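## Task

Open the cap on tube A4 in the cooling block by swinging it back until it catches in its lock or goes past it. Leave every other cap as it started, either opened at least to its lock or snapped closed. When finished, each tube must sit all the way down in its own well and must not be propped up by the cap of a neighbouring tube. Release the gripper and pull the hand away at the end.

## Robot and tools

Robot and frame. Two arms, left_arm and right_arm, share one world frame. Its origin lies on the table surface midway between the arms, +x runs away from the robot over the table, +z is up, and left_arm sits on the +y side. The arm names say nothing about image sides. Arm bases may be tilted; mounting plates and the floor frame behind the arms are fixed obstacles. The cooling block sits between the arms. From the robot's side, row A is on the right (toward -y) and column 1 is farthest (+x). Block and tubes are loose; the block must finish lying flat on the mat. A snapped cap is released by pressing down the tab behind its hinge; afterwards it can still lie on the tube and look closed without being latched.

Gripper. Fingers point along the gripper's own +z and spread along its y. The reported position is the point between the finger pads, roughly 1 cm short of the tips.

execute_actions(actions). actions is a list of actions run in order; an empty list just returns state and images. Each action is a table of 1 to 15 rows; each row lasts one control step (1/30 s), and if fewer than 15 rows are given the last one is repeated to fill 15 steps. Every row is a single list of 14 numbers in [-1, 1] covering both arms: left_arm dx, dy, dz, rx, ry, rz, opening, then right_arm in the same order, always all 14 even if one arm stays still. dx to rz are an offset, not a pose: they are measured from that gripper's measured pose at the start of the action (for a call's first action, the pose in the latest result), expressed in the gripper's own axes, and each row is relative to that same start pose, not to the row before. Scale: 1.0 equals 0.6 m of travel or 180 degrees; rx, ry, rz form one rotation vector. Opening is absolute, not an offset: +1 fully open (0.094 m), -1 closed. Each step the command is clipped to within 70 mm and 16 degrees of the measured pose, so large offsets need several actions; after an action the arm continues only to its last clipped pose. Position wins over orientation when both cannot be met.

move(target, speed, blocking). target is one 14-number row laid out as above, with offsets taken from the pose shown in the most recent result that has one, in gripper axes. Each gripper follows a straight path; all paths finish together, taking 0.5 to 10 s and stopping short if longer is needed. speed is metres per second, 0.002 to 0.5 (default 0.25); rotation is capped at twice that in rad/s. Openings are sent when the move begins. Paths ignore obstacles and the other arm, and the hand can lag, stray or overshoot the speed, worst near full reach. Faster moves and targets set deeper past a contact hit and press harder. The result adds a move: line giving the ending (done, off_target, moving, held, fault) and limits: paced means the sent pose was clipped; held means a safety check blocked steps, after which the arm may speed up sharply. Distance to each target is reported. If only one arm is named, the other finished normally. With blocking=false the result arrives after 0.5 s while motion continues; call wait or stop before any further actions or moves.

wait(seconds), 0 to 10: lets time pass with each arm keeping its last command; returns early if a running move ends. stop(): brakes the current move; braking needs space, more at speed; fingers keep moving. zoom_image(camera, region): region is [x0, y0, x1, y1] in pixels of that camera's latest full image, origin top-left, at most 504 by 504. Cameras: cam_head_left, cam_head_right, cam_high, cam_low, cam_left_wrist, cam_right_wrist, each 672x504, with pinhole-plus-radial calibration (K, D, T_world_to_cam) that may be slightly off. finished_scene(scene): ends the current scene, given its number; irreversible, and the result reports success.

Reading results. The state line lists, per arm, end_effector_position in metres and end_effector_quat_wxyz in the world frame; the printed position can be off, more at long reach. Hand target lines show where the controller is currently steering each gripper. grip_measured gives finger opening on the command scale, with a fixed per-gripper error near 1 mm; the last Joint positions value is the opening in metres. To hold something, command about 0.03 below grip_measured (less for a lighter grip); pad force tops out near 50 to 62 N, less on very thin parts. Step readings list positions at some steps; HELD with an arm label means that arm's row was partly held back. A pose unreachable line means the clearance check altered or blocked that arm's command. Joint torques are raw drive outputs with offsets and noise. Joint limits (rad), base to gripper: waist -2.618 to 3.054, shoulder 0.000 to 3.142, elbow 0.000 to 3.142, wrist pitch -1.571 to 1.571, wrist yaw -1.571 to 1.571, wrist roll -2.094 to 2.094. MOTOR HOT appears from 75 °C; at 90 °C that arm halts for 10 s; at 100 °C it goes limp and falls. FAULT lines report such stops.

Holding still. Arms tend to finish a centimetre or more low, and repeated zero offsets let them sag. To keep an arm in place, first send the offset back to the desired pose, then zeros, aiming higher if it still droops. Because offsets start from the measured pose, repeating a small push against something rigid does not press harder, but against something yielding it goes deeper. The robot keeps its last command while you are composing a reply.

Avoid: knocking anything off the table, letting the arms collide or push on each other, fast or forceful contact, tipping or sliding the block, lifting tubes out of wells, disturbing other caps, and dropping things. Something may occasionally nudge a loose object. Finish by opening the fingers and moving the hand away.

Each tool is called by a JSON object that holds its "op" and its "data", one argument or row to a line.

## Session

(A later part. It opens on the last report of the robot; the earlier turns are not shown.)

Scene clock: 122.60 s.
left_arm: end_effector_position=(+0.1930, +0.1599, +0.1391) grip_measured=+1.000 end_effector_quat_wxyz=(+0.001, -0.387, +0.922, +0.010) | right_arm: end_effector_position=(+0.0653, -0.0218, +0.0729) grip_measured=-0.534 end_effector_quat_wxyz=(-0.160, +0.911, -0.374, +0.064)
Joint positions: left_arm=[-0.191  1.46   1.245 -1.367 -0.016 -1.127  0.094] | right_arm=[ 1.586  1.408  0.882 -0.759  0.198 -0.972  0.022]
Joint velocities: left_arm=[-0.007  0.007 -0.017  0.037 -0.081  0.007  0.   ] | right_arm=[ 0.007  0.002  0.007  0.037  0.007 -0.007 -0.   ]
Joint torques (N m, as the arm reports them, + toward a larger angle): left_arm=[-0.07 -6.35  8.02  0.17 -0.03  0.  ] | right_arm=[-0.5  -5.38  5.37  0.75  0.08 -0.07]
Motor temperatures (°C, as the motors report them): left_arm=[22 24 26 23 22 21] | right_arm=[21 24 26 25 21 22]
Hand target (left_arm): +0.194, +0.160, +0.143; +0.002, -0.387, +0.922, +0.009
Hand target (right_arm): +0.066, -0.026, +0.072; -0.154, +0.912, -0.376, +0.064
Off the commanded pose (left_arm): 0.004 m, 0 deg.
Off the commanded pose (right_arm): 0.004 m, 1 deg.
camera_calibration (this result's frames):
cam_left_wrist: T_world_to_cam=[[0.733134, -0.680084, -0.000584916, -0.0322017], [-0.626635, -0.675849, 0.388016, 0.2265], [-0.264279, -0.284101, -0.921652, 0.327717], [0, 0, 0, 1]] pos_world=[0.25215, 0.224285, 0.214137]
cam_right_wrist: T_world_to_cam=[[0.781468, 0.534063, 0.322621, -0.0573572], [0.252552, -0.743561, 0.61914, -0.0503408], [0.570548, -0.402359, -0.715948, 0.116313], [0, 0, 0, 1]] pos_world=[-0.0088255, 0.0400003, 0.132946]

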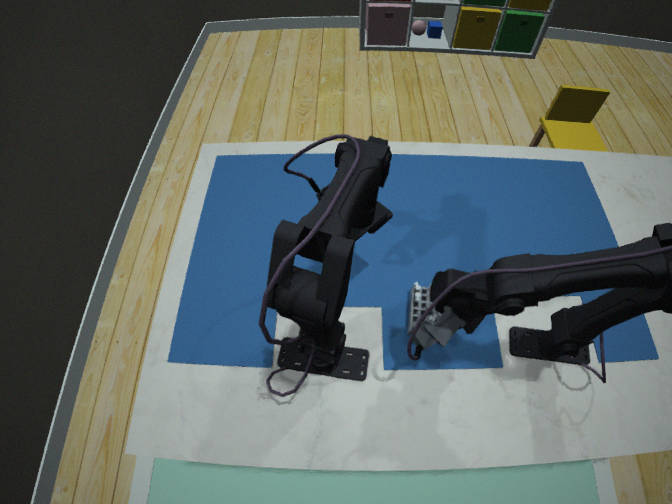

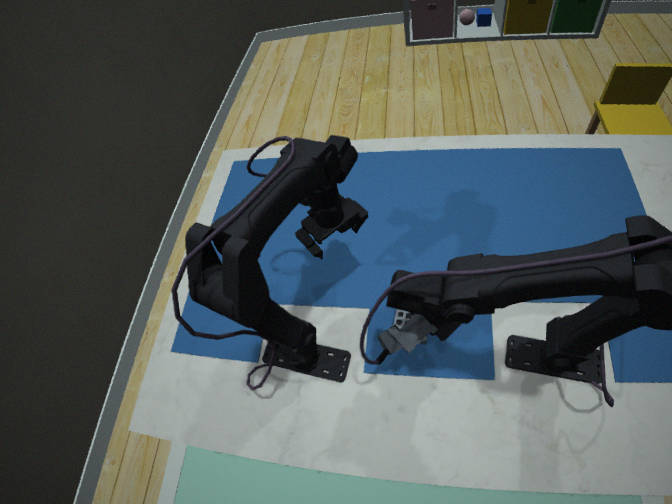

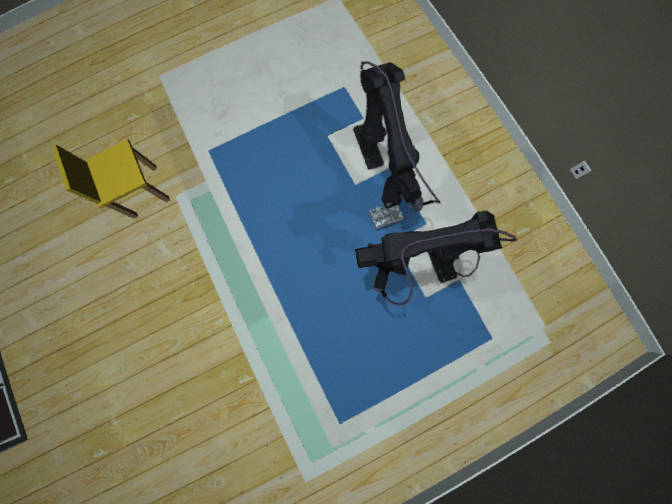

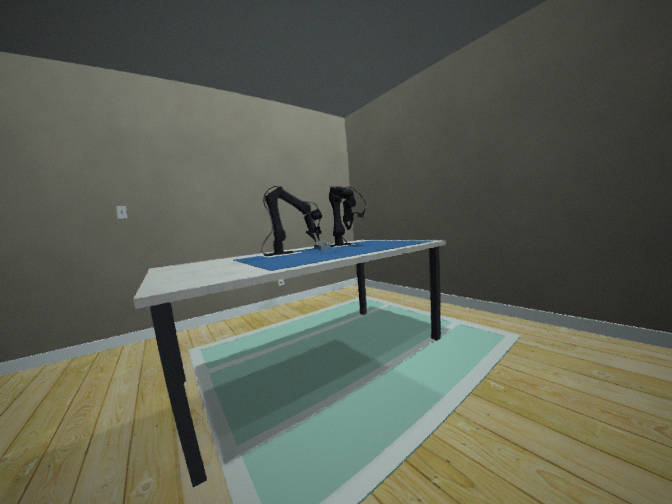

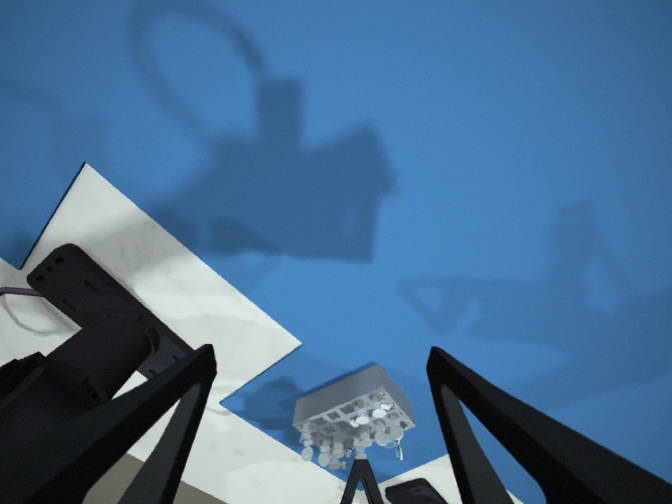

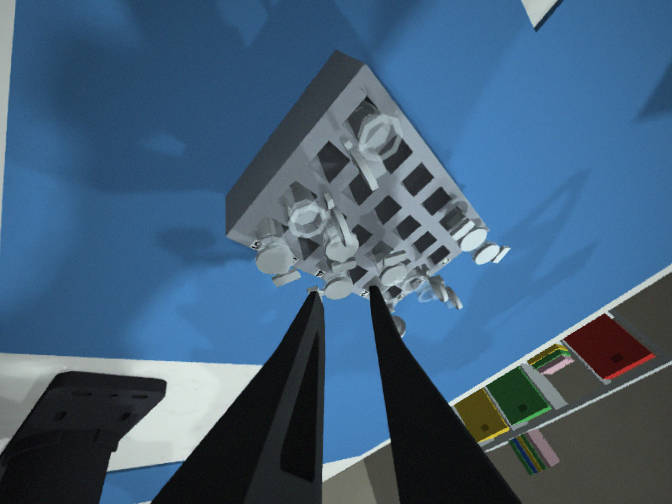

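{"op": "zoom_image", "data": {
  "camera": "cam_right_wrist",
  "region": [270, 230, 410, 340]
}}

{"op": "zoom_image", "data": {
  "camera": "cam_left_wrist",
  "region": [300, 414, 420, 504]
}}

Region (270, 230, 410, 340) of cam_right_wrist's 672x504 image, scaled by 3.600, with more detail than that image has; it fills the top 396 rows of this view, and the rest is white.

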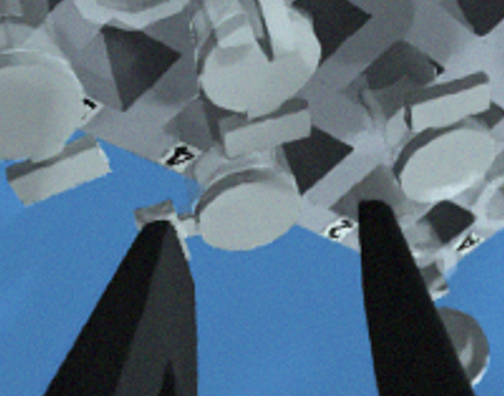

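Region (300, 414, 420, 504) of cam_left_wrist's 672x504 image, scaled by 4.200, with more detail than that image has; it fills the top 378 rows of this view, and the rest is white.

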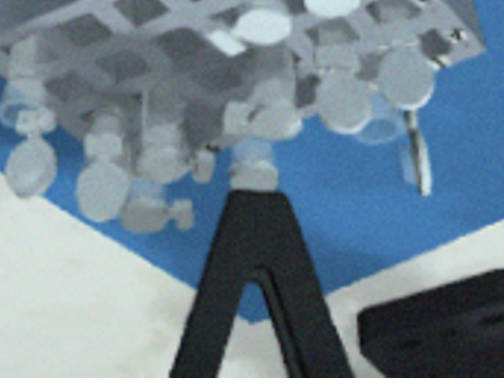

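{"op": "execute_actions", "data": {
  "actions": [
    [[0,0,-0.007,0,0,0,1, 0.0057,0.0047,0.0006,-0.0035,0.0016,0.0004,-0.511],
[0,0,-0.007,0,0,0,1, 0.0059,0.0054,0.0018,-0.0042,0.0021,0.0002,-0.511],
[0,0,-0.007,0,0,0,1, 0.0060,0.0060,0.0030,-0.0050,0.0026,0.0000,-0.511],
[0,0,-0.007,0,0,0,1, 0.0062,0.0067,0.0041,-0.0057,0.0031,-0.0001,-0.511],
[0,0,-0.007,0,0,0,1, 0.0063,0.0073,0.0053,-0.0064,0.0036,-0.0003,-0.511],
[0,0,-0.007,0,0,0,1, 0.0065,0.0080,0.0065,-0.0072,0.0041,-0.0005,-0.511],
[0,0,-0.007,0,0,0,1, 0.0066,0.0086,0.0077,-0.0079,0.0046,-0.0007,-0.511],
[0,0,-0.007,0,0,0,1, 0.0068,0.0093,0.0089,-0.0087,0.0052,-0.0009,-0.511],
[0,0,-0.007,0,0,0,1, 0.0070,0.0100,0.0100,-0.0094,0.0057,-0.0010,-0.511],
[0,0,-0.007,0,0,0,1, 0.0071,0.0106,0.0112,-0.0101,0.0062,-0.0012,-0.511],
[0,0,-0.007,0,0,0,1, 0.0073,0.0113,0.0124,-0.0109,0.0067,-0.0014,-0.511],
[0,0,-0.007,0,0,0,1, 0.0074,0.0119,0.0136,-0.0116,0.0072,-0.0016,-0.511],
[0,0,-0.007,0,0,0,1, 0.0076,0.0126,0.0147,-0.0123,0.0077,-0.0017,-0.511],
[0,0,-0.007,0,0,0,1, 0.0077,0.0132,0.0159,-0.0131,0.0082,-0.0019,-0.511],
[0,0,-0.007,0,0,0,1, 0.0079,0.0139,0.0171,-0.0138,0.0087,-0.0021,-0.511]]
  ]
}}

{"op": "wait", "data": {
  "seconds": 0.3
}}

{"op": "zoom_image", "data": {
  "camera": "cam_right_wrist",
  "region": [270, 230, 410, 340]
}}

{"op": "zoom_image", "data": {
  "camera": "cam_left_wrist",
  "region": [300, 414, 420, 504]
}}

Scene clock: 127.27 s.
left_arm: end_effector_position=(+0.1924, +0.1601, +0.1391) grip_measured=+1.000 end_effector_quat_wxyz=(+0.000, -0.387, +0.922, +0.011) | right_arm: end_effector_position=(+0.0652, -0.0223, +0.0712) grip_measured=-0.513 end_effector_quat_wxyz=(-0.156, +0.912, -0.374, +0.065)
Joint positions: left_arm=[-0.191  1.46   1.245 -1.37  -0.016 -1.127  0.094] | right_arm=[ 1.586  1.414  0.882 -0.76   0.198 -0.972  0.023]
Joint velocities: left_arm=[-0.027 -0.017 -0.022  0.051 -0.037  0.066  0.   ] | right_arm=[ 0.027 -0.002  0.002  0.022 -0.051 -0.022  0.   ]
Joint torques (N m, as the arm reports them, + toward a larger angle): left_arm=[-0.08 -6.34  8.01  0.17 -0.03  0.  ] | right_arm=[-0.49 -2.68  5.14  0.74  0.08 -0.03]
Motor temperatures (°C, as the motors report them): left_arm=[22 24 26 23 22 21] | right_arm=[21 24 26 25 21 22]
Hand target (left_arm): +0.193, +0.160, +0.143; +0.001, -0.387, +0.922, +0.010
Hand target (right_arm): +0.066, -0.029, +0.061; -0.135, +0.915, -0.375, +0.069
Off the commanded pose (left_arm): 0.004 m, 0 deg.
Off the commanded pose (right_arm): 0.012 m, 3 deg.
Step readings (end_effector_position):
0: left_arm (+0.1930, +0.1599, +0.1391) | right_arm (+0.0653, -0.0218, +0.0729)
1: left_arm (+0.1929, +0.1599, +0.1391) | right_arm (+0.0653, -0.0218, +0.0729)
2: left_arm (+0.1928, +0.1599, +0.1391) | right_arm (+0.0653, -0.0218, +0.0729)
4: left_arm (+0.1926, +0.1600, +0.1391) | right_arm (+0.0653, -0.0218, +0.0729)
8: left_arm (+0.1925, +0.1601, +0.1391) | right_arm (+0.0653, -0.0218, +0.0727)
15: end_effector_position above
camera_calibration (this result's frames):
cam_left_wrist: T_world_to_cam=[[0.733129, -0.680083, -0.00302903, -0.0312535], [-0.625655, -0.676188, 0.389005, 0.225978], [-0.266604, -0.283296, -0.92123, 0.327881], [0, 0, 0, 1]] pos_world=[0.251712, 0.224436, 0.214053]
cam_right_wrist: T_world_to_cam=[[0.7818, 0.536238, 0.318178, -0.0561698], [0.253196, -0.739343, 0.62391, -0.0499089], [0.569807, -0.407212, -0.713792, 0.114747], [0, 0, 0, 1]] pos_world=[-0.00883363, 0.0399471, 0.130916]

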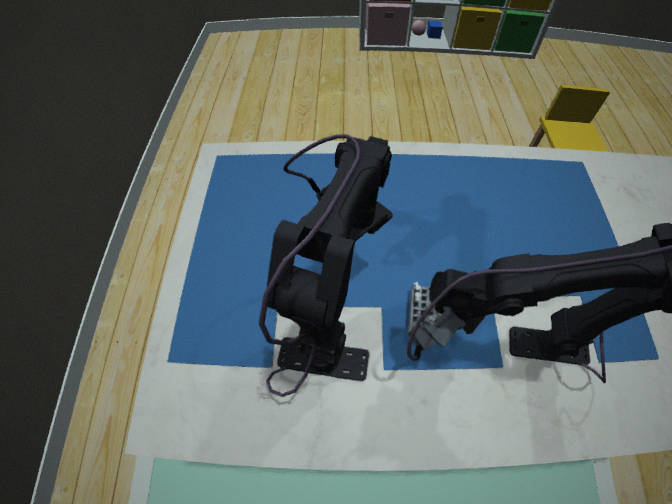

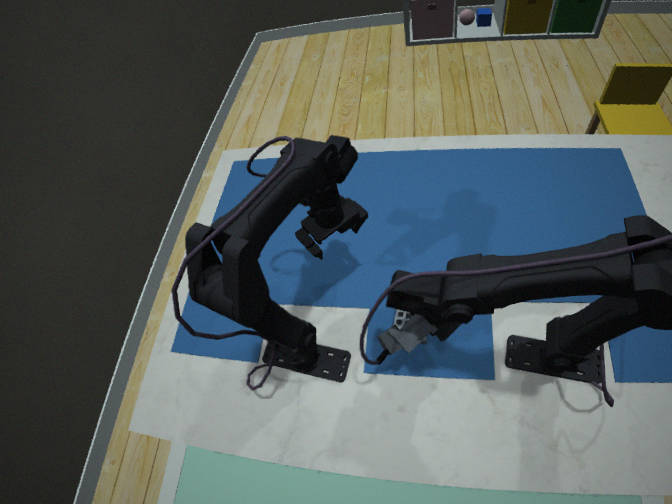

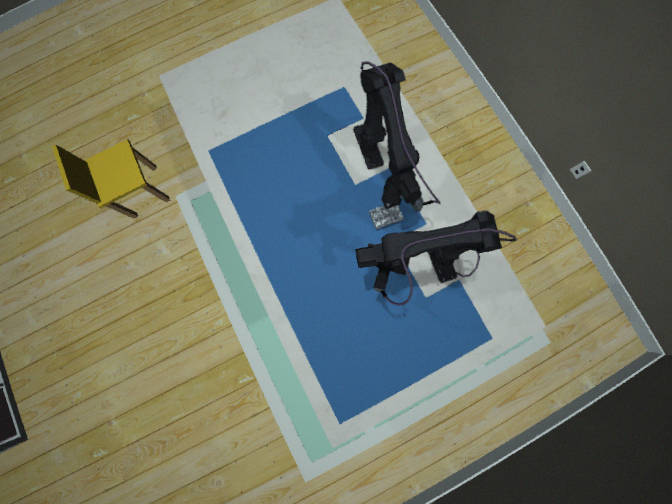

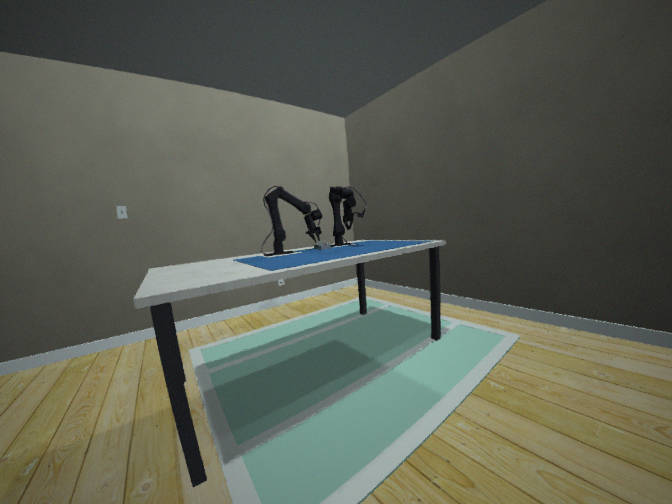

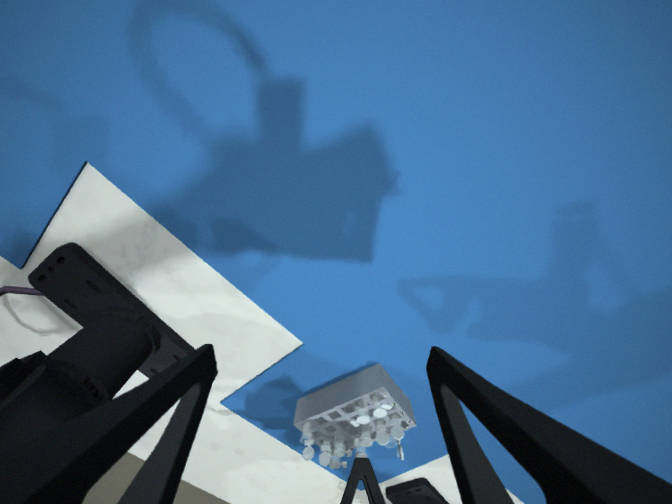

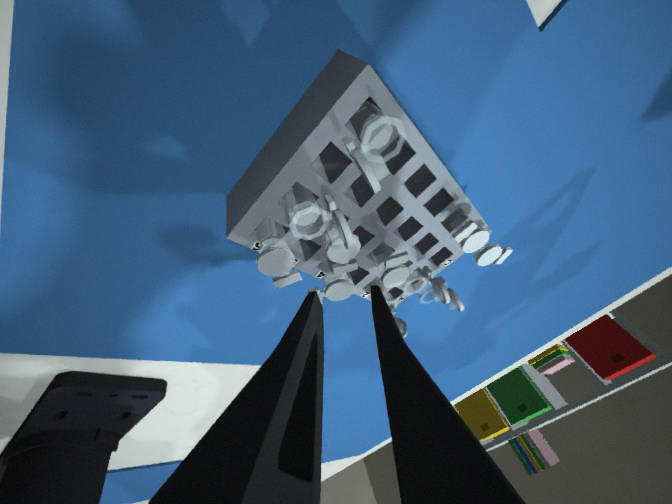

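Scene clock: 127.57 s.
left_arm: end_effector_position=(+0.1924, +0.1601, +0.1391) grip_measured=+1.000 end_effector_quat_wxyz=(+0.000, -0.387, +0.922, +0.011) | right_arm: end_effector_position=(+0.0652, -0.0223, +0.0712) grip_measured=-0.513 end_effector_quat_wxyz=(-0.156, +0.912, -0.374, +0.065)
Joint positions: left_arm=[-0.191  1.46   1.245 -1.37  -0.016 -1.127  0.094] | right_arm=[ 1.586  1.414  0.882 -0.76   0.198 -0.972  0.023]
Joint velocities: left_arm=[-0.012 -0.007  0.002 -0.007 -0.081 -0.081  0.   ] | right_arm=[-0.007 -0.007 -0.017  0.022  0.007  0.037  0.001]
Joint torques (N m, as the arm reports them, + toward a larger angle): left_arm=[-0.07 -6.35  8.02  0.16 -0.04  0.  ] | right_arm=[-0.46 -2.62  5.17  0.77  0.07 -0.06]
Motor temperatures (°C, as the motors report them): left_arm=[22 24 26 23 22 21] | right_arm=[21 24 26 25 21 22]
Hand target (left_arm): +0.193, +0.160, +0.143; +0.001, -0.387, +0.922, +0.010
Hand target (right_arm): +0.066, -0.029, +0.061; -0.135, +0.915, -0.375, +0.069
Off the commanded pose (left_arm): 0.004 m, 0 deg.
Off the commanded pose (right_arm): 0.012 m, 3 deg.
wait: 0.30 s; at rest by 0.17 s
camera_calibration (this result's frames):
cam_left_wrist: T_world_to_cam=[[0.733129, -0.680083, -0.00302903, -0.0312535], [-0.625655, -0.676188, 0.389005, 0.225978], [-0.266604, -0.283296, -0.92123, 0.327881], [0, 0, 0, 1]] pos_world=[0.251712, 0.224436, 0.214053]
cam_right_wrist: T_world_to_cam=[[0.7818, 0.536238, 0.318178, -0.0561698], [0.253196, -0.739343, 0.62391, -0.0499089], [0.569807, -0.407212, -0.713792, 0.114747], [0, 0, 0, 1]] pos_world=[-0.00883363, 0.0399471, 0.130916]

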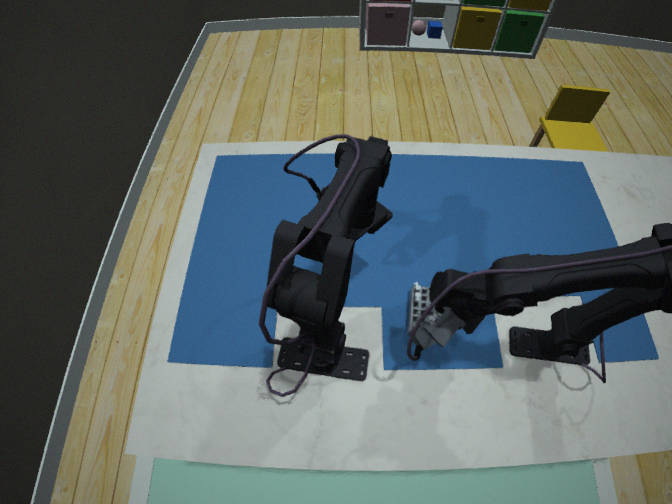

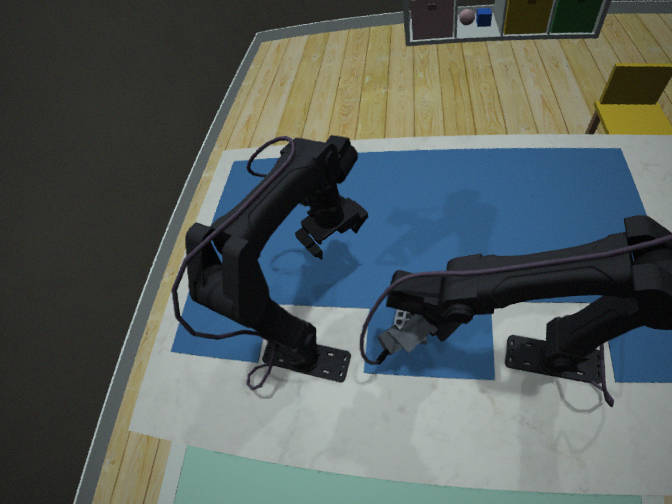

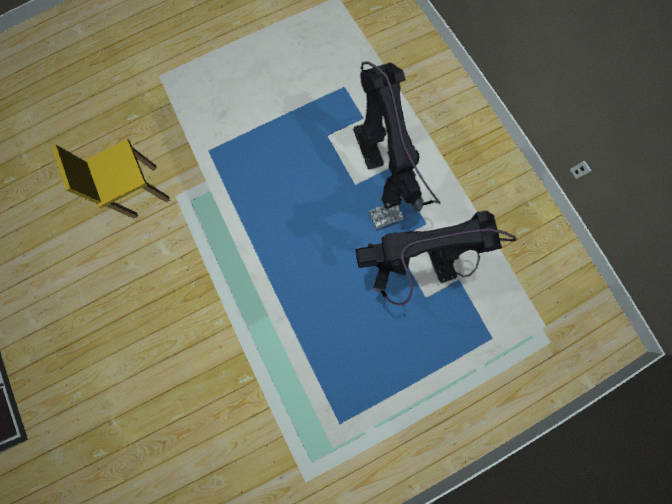

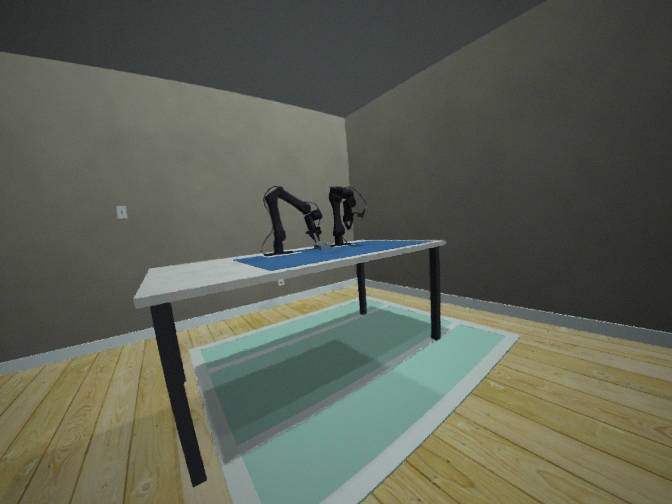

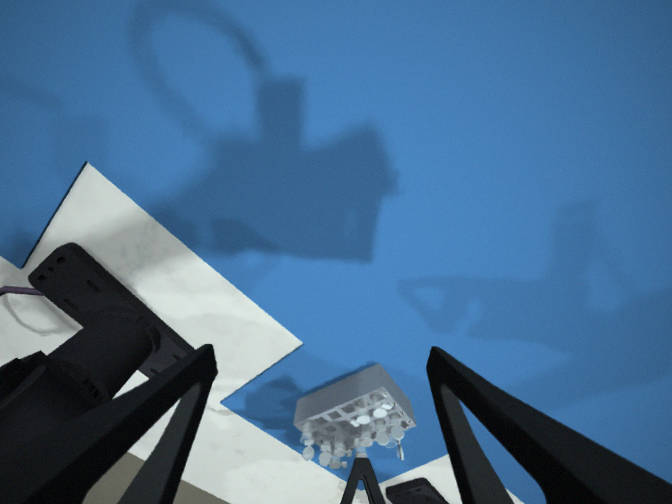

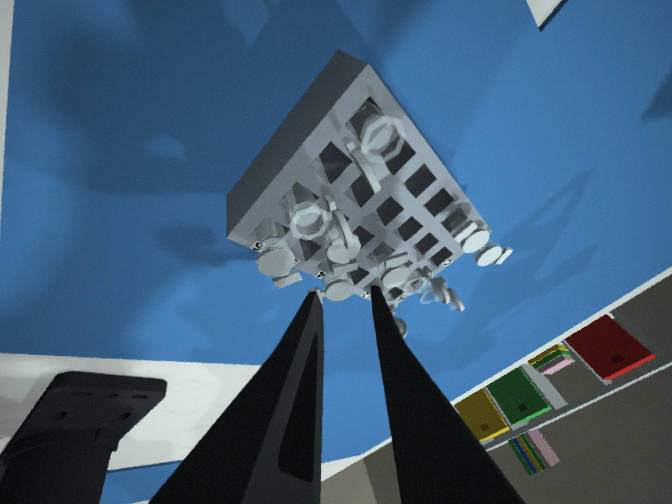

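Region (270, 230, 410, 340) of cam_right_wrist's 672x504 image, scaled by 3.600, with more detail than that image has; it fills the top 396 rows of this view, and the rest is white.

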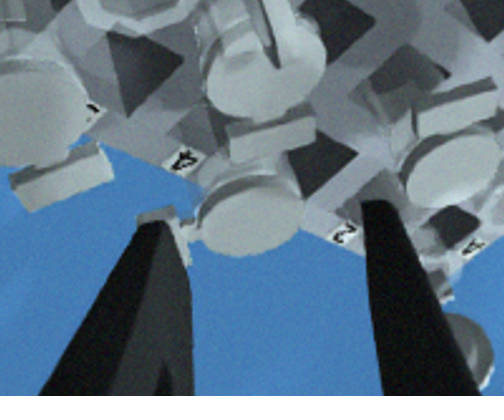

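Region (300, 414, 420, 504) of cam_left_wrist's 672x504 image, scaled by 4.200, with more detail than that image has; it fills the top 378 rows of this view, and the rest is white.

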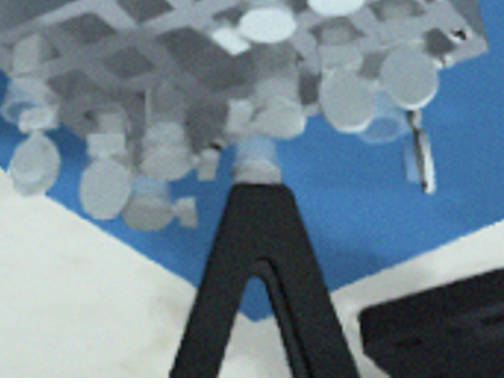

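{"op": "execute_actions", "data": {
  "actions": [
    [[0,0,-0.007,0,0,0,1, 0.0074,0.0122,0.0148,-0.0120,0.0074,-0.0017,-0.511],
[0,0,-0.007,0,0,0,1, 0.0075,0.0126,0.0155,-0.0124,0.0077,-0.0018,-0.511],
[0,0,-0.007,0,0,0,1, 0.0076,0.0129,0.0162,-0.0129,0.0080,-0.0019,-0.511],
[0,0,-0.007,0,0,0,1, 0.0077,0.0133,0.0169,-0.0133,0.0083,-0.0020,-0.511],
[0,0,-0.007,0,0,0,1, 0.0078,0.0137,0.0176,-0.0137,0.0086,-0.0021,-0.511],
[0,0,-0.007,0,0,0,1, 0.0079,0.0140,0.0183,-0.0142,0.0089,-0.0022,-0.511],
[0,0,-0.007,0,0,0,1, 0.0080,0.0144,0.0190,-0.0146,0.0092,-0.0023,-0.511],
[0,0,-0.007,0,0,0,1, 0.0080,0.0148,0.0197,-0.0150,0.0095,-0.0024,-0.511],
[0,0,-0.007,0,0,0,1, 0.0081,0.0151,0.0204,-0.0155,0.0098,-0.0025,-0.511],
[0,0,-0.007,0,0,0,1, 0.0082,0.0155,0.0211,-0.0159,0.0101,-0.0026,-0.511]]
  ]
}}

{"op": "zoom_image", "data": {
  "camera": "cam_right_wrist",
  "region": [270, 230, 410, 340]
}}

{"op": "zoom_image", "data": {
  "camera": "cam_left_wrist",
  "region": [300, 414, 420, 504]
}}

Scene clock: 139.27 s.
left_arm: end_effector_position=(+0.1917, +0.1603, +0.1391) grip_measured=+1.000 end_effector_quat_wxyz=(-0.001, -0.387, +0.922, +0.012) | right_arm: end_effector_position=(+0.0652, -0.0225, +0.0701) grip_measured=-0.513 end_effector_quat_wxyz=(-0.154, +0.912, -0.374, +0.065)
Joint positions: left_arm=[-0.191  1.46   1.245 -1.373 -0.016 -1.127  0.094] | right_arm=[ 1.586  1.418  0.882 -0.761  0.198 -0.972  0.023]
Joint velocities: left_arm=[ 0.007  0.002 -0.017 -0.037  0.037 -0.066  0.   ] | right_arm=[ 0.002 -0.002 -0.007  0.051 -0.095  0.037  0.   ]
Joint torques (N m, as the arm reports them, + toward a larger angle): left_arm=[-0.08 -6.33  8.01  0.17 -0.03 -0.01] | right_arm=[-0.63 -1.76  5.05  0.77  0.09 -0.05]
Motor temperatures (°C, as the motors report them): left_arm=[22 24 26 23 22 21] | right_arm=[21 23 26 25 21 22]
Hand target (left_arm): +0.192, +0.160, +0.143; +0.000, -0.387, +0.922, +0.011
Hand target (right_arm): +0.065, -0.030, +0.057; -0.128, +0.916, -0.374, +0.071
Off the commanded pose (left_arm): 0.004 m, 0 deg.
Off the commanded pose (right_arm): 0.015 m, 3 deg.
Step readings (end_effector_position):
0: left_arm (+0.1924, +0.1601, +0.1391) | right_arm (+0.0652, -0.0223, +0.0712)
1: left_arm (+0.1923, +0.1601, +0.1391) | right_arm (+0.0652, -0.0223, +0.0712)
2: left_arm (+0.1922, +0.1602, +0.1391) | right_arm (+0.0652, -0.0223, +0.0710)
4: left_arm (+0.1920, +0.1602, +0.1391) | right_arm (+0.0652, -0.0224, +0.0707)
8: left_arm (+0.1917, +0.1603, +0.1391) | right_arm (+0.0652, -0.0224, +0.0707)
15: end_effector_position above
camera_calibration (this result's frames):
cam_left_wrist: T_world_to_cam=[[0.733116, -0.680078, -0.00582227, -0.0301689], [-0.624531, -0.676577, 0.390133, 0.225383], [-0.26926, -0.282377, -0.92074, 0.328065], [0, 0, 0, 1]] pos_world=[0.251211, 0.22461, 0.213957]
cam_right_wrist: T_world_to_cam=[[0.782001, 0.537552, 0.315456, -0.0554524], [0.253592, -0.736749, 0.626811, -0.0496171], [0.569355, -0.41017, -0.712457, 0.113784], [0, 0, 0, 1]] pos_world=[-0.00883716, 0.0399239, 0.129659]

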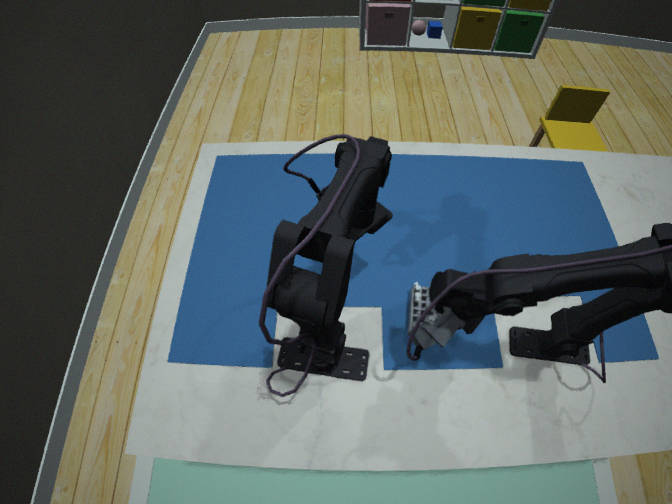

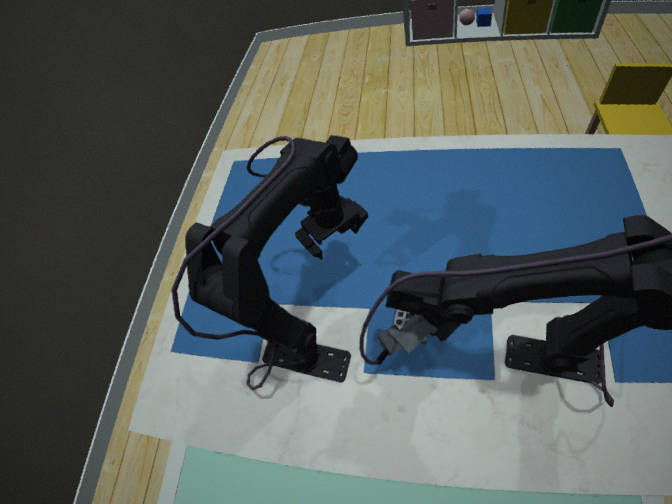

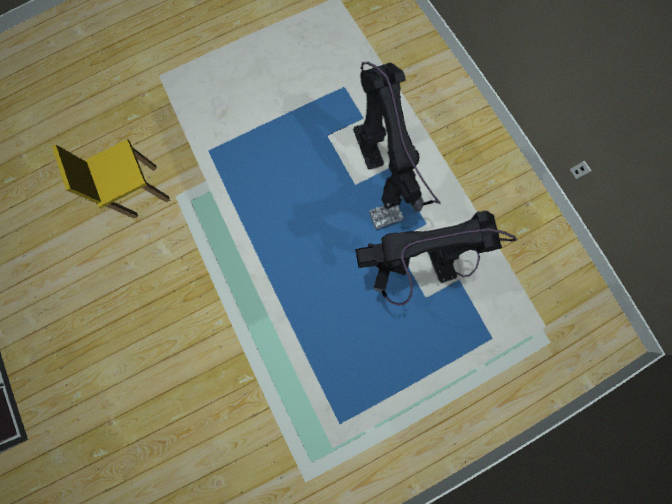

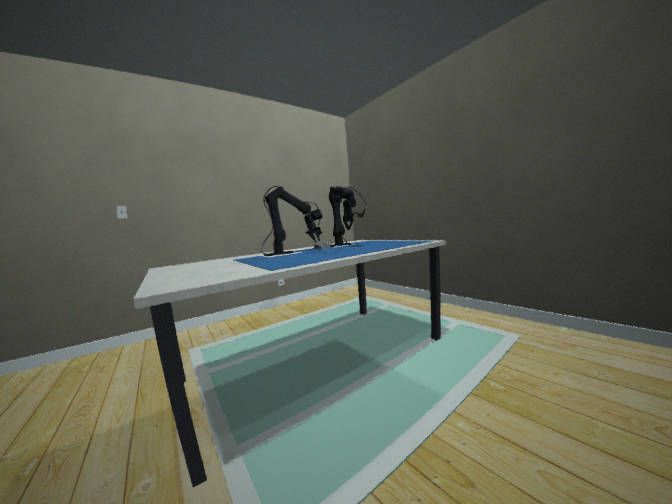

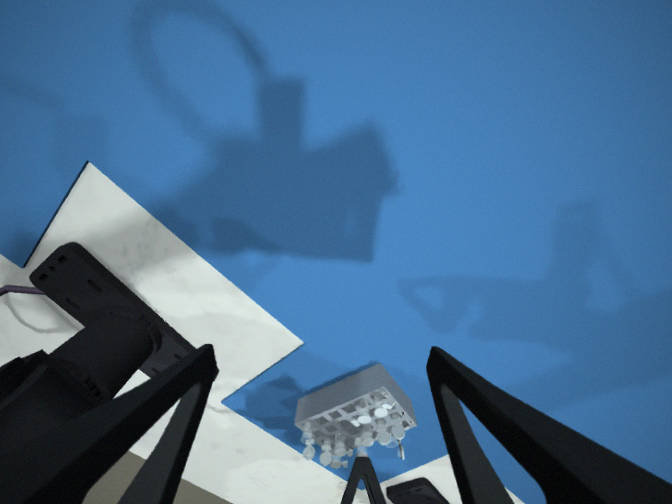

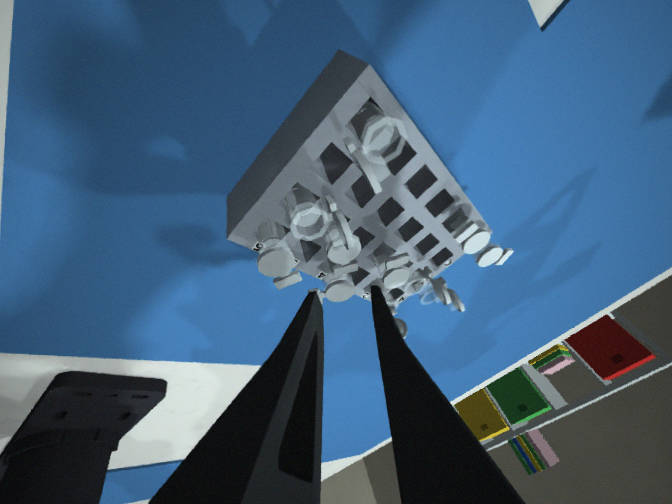

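Region (270, 230, 410, 340) of cam_right_wrist's 672x504 image, scaled by 3.600, with more detail than that image has; it fills the top 396 rows of this view, and the rest is white.

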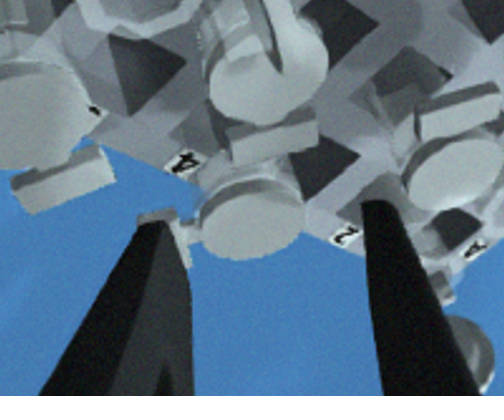

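Region (300, 414, 420, 504) of cam_left_wrist's 672x504 image, scaled by 4.200, with more detail than that image has; it fills the top 378 rows of this view, and the rest is white.

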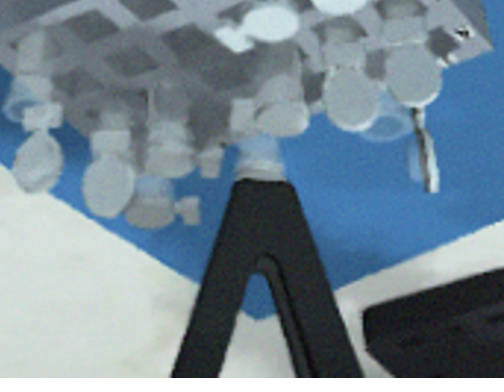

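{"op": "execute_actions", "data": {
  "actions": [
    [[0,0,-0.007,0,0,0,1, 0.0079,0.0146,0.0195,-0.0146,0.0092,-0.0023,-0.511],
[0,0,-0.007,0,0,0,1, 0.0078,0.0151,0.0202,-0.0150,0.0095,-0.0025,-0.511],
[0,0,-0.007,0,0,0,1, 0.0078,0.0155,0.0208,-0.0154,0.0097,-0.0027,-0.511],
[0,0,-0.007,0,0,0,1, 0.0078,0.0160,0.0215,-0.0159,0.0100,-0.0029,-0.511],
[0,0,-0.007,0,0,0,1, 0.0077,0.0165,0.0221,-0.0163,0.0102,-0.0031,-0.511],
[0,0,-0.007,0,0,0,1, 0.0077,0.0169,0.0228,-0.0167,0.0105,-0.0033,-0.511],
[0,0,-0.007,0,0,0,1, 0.0076,0.0174,0.0234,-0.0171,0.0107,-0.0035,-0.511],
[0,0,-0.007,0,0,0,1, 0.0076,0.0179,0.0241,-0.0176,0.0110,-0.0037,-0.511],
[0,0,-0.007,0,0,0,1, 0.0075,0.0183,0.0247,-0.0180,0.0112,-0.0039,-0.511],
[0,0,-0.007,0,0,0,1, 0.0075,0.0188,0.0254,-0.0184,0.0115,-0.0041,-0.511]]
  ]
}}

{"op": "zoom_image", "data": {
  "camera": "cam_right_wrist",
  "region": [270, 230, 410, 340]
}}

{"op": "zoom_image", "data": {
  "camera": "cam_left_wrist",
  "region": [300, 414, 420, 504]
}}

Scene clock: 143.30 s.
left_arm: end_effector_position=(+0.1910, +0.1606, +0.1391) grip_measured=+1.000 end_effector_quat_wxyz=(-0.002, -0.387, +0.922, +0.013) | right_arm: end_effector_position=(+0.0649, -0.0256, +0.0555) grip_measured=-0.512 end_effector_quat_wxyz=(-0.128, +0.916, -0.373, +0.072)
Joint positions: left_arm=[-0.191  1.46   1.245 -1.376 -0.016 -1.127  0.094] | right_arm=[ 1.586  1.473  0.882 -0.761  0.199 -0.972  0.023]
Joint velocities: left_arm=[ 0.007  0.007  0.002  0.066 -0.051 -0.007  0.   ] | right_arm=[ 0.007  0.081 -0.027 -0.066  0.095  0.007  0.   ]
Joint torques (N m, as the arm reports them, + toward a larger angle): left_arm=[-0.07 -6.32  8.01  0.15 -0.03 -0.01] | right_arm=[-0.31 -5.66  4.71  0.7   0.02 -0.06]
Motor temperatures (°C, as the motors report them): left_arm=[22 24 26 23 22 21] | right_arm=[21 23 26 25 21 22]
Hand target (left_arm): +0.192, +0.160, +0.143; -0.001, -0.387, +0.922, +0.012
Hand target (right_arm): +0.065, -0.030, +0.052; -0.121, +0.917, -0.373, +0.072
Off the commanded pose (left_arm): 0.004 m, 0 deg.
Off the commanded pose (right_arm): 0.005 m, 1 deg.
Step readings (end_effector_position):
0: left_arm (+0.1917, +0.1603, +0.1391) | right_arm (+0.0652, -0.0225, +0.0701)
1: left_arm (+0.1917, +0.1603, +0.1391) | right_arm (+0.0652, -0.0225, +0.0701)
2: left_arm (+0.1915, +0.1604, +0.1391) | right_arm (+0.0652, -0.0225, +0.0701)
4: left_arm (+0.1913, +0.1605, +0.1391) | right_arm (+0.0652, -0.0225, +0.0701)
8: left_arm (+0.1911, +0.1605, +0.1391) | right_arm (+0.0652, -0.0225, +0.0701)
15: end_effector_position above
camera_calibration (this result's frames):
cam_left_wrist: T_world_to_cam=[[0.733099, -0.680072, -0.00826631, -0.0292189], [-0.623546, -0.676919, 0.391116, 0.224863], [-0.271583, -0.281572, -0.920304, 0.328223], [0, 0, 0, 1]] pos_world=[0.250772, 0.224762, 0.213876]
cam_right_wrist: T_world_to_cam=[[0.78437, 0.553712, 0.279584, -0.0466496], [0.258378, -0.701417, 0.664271, -0.0440935], [0.56392, -0.448795, -0.693237, 0.100552], [0, 0, 0, 1]] pos_world=[-0.00871977, 0.0400296, 0.112039]

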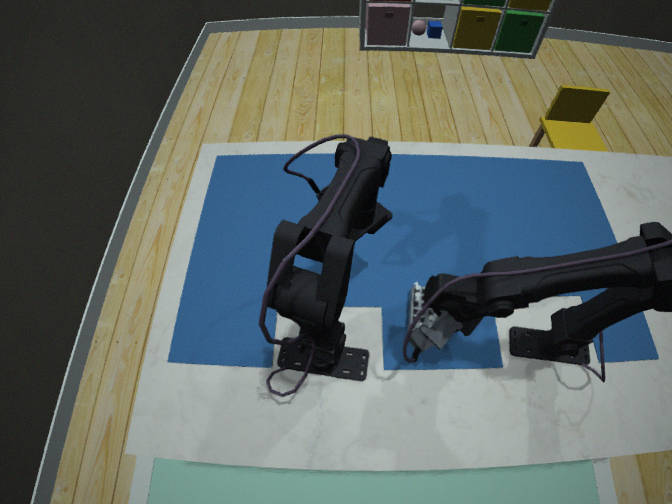

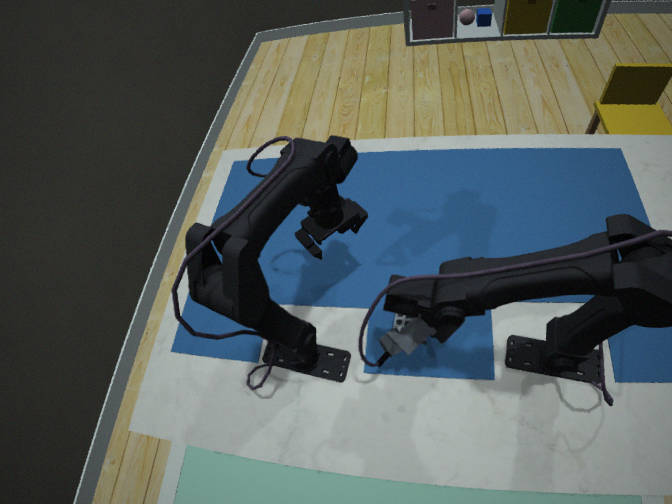

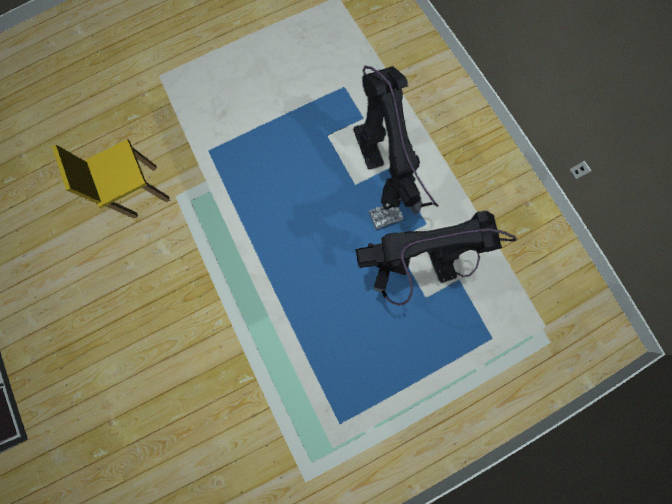

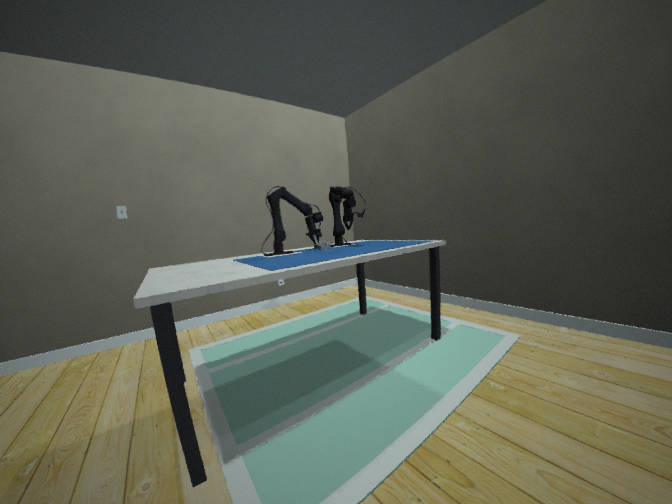

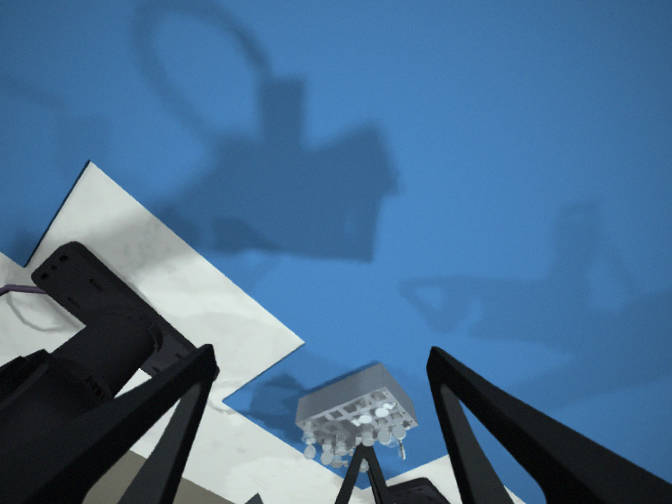

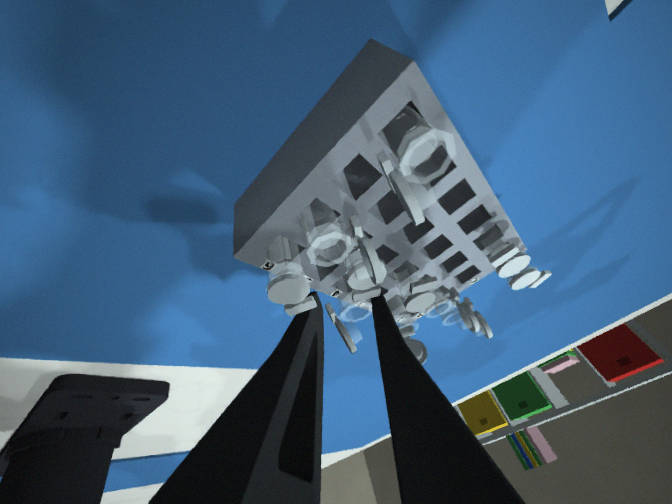

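Region (270, 230, 410, 340) of cam_right_wrist's 672x504 image, scaled by 3.600, with more detail than that image has; it fills the top 396 rows of this view, and the rest is white.

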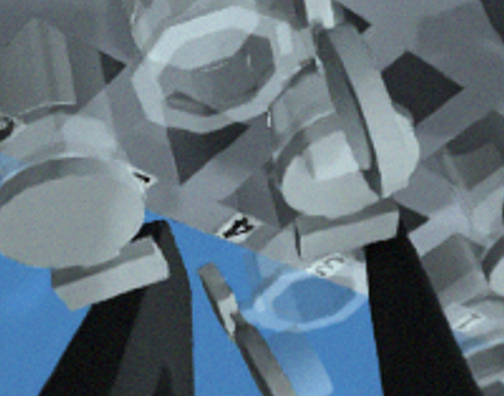

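Region (300, 414, 420, 504) of cam_left_wrist's 672x504 image, scaled by 4.200, with more detail than that image has; it fills the top 378 rows of this view, and the rest is white.

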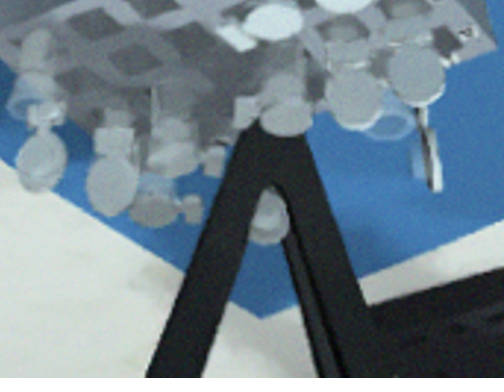

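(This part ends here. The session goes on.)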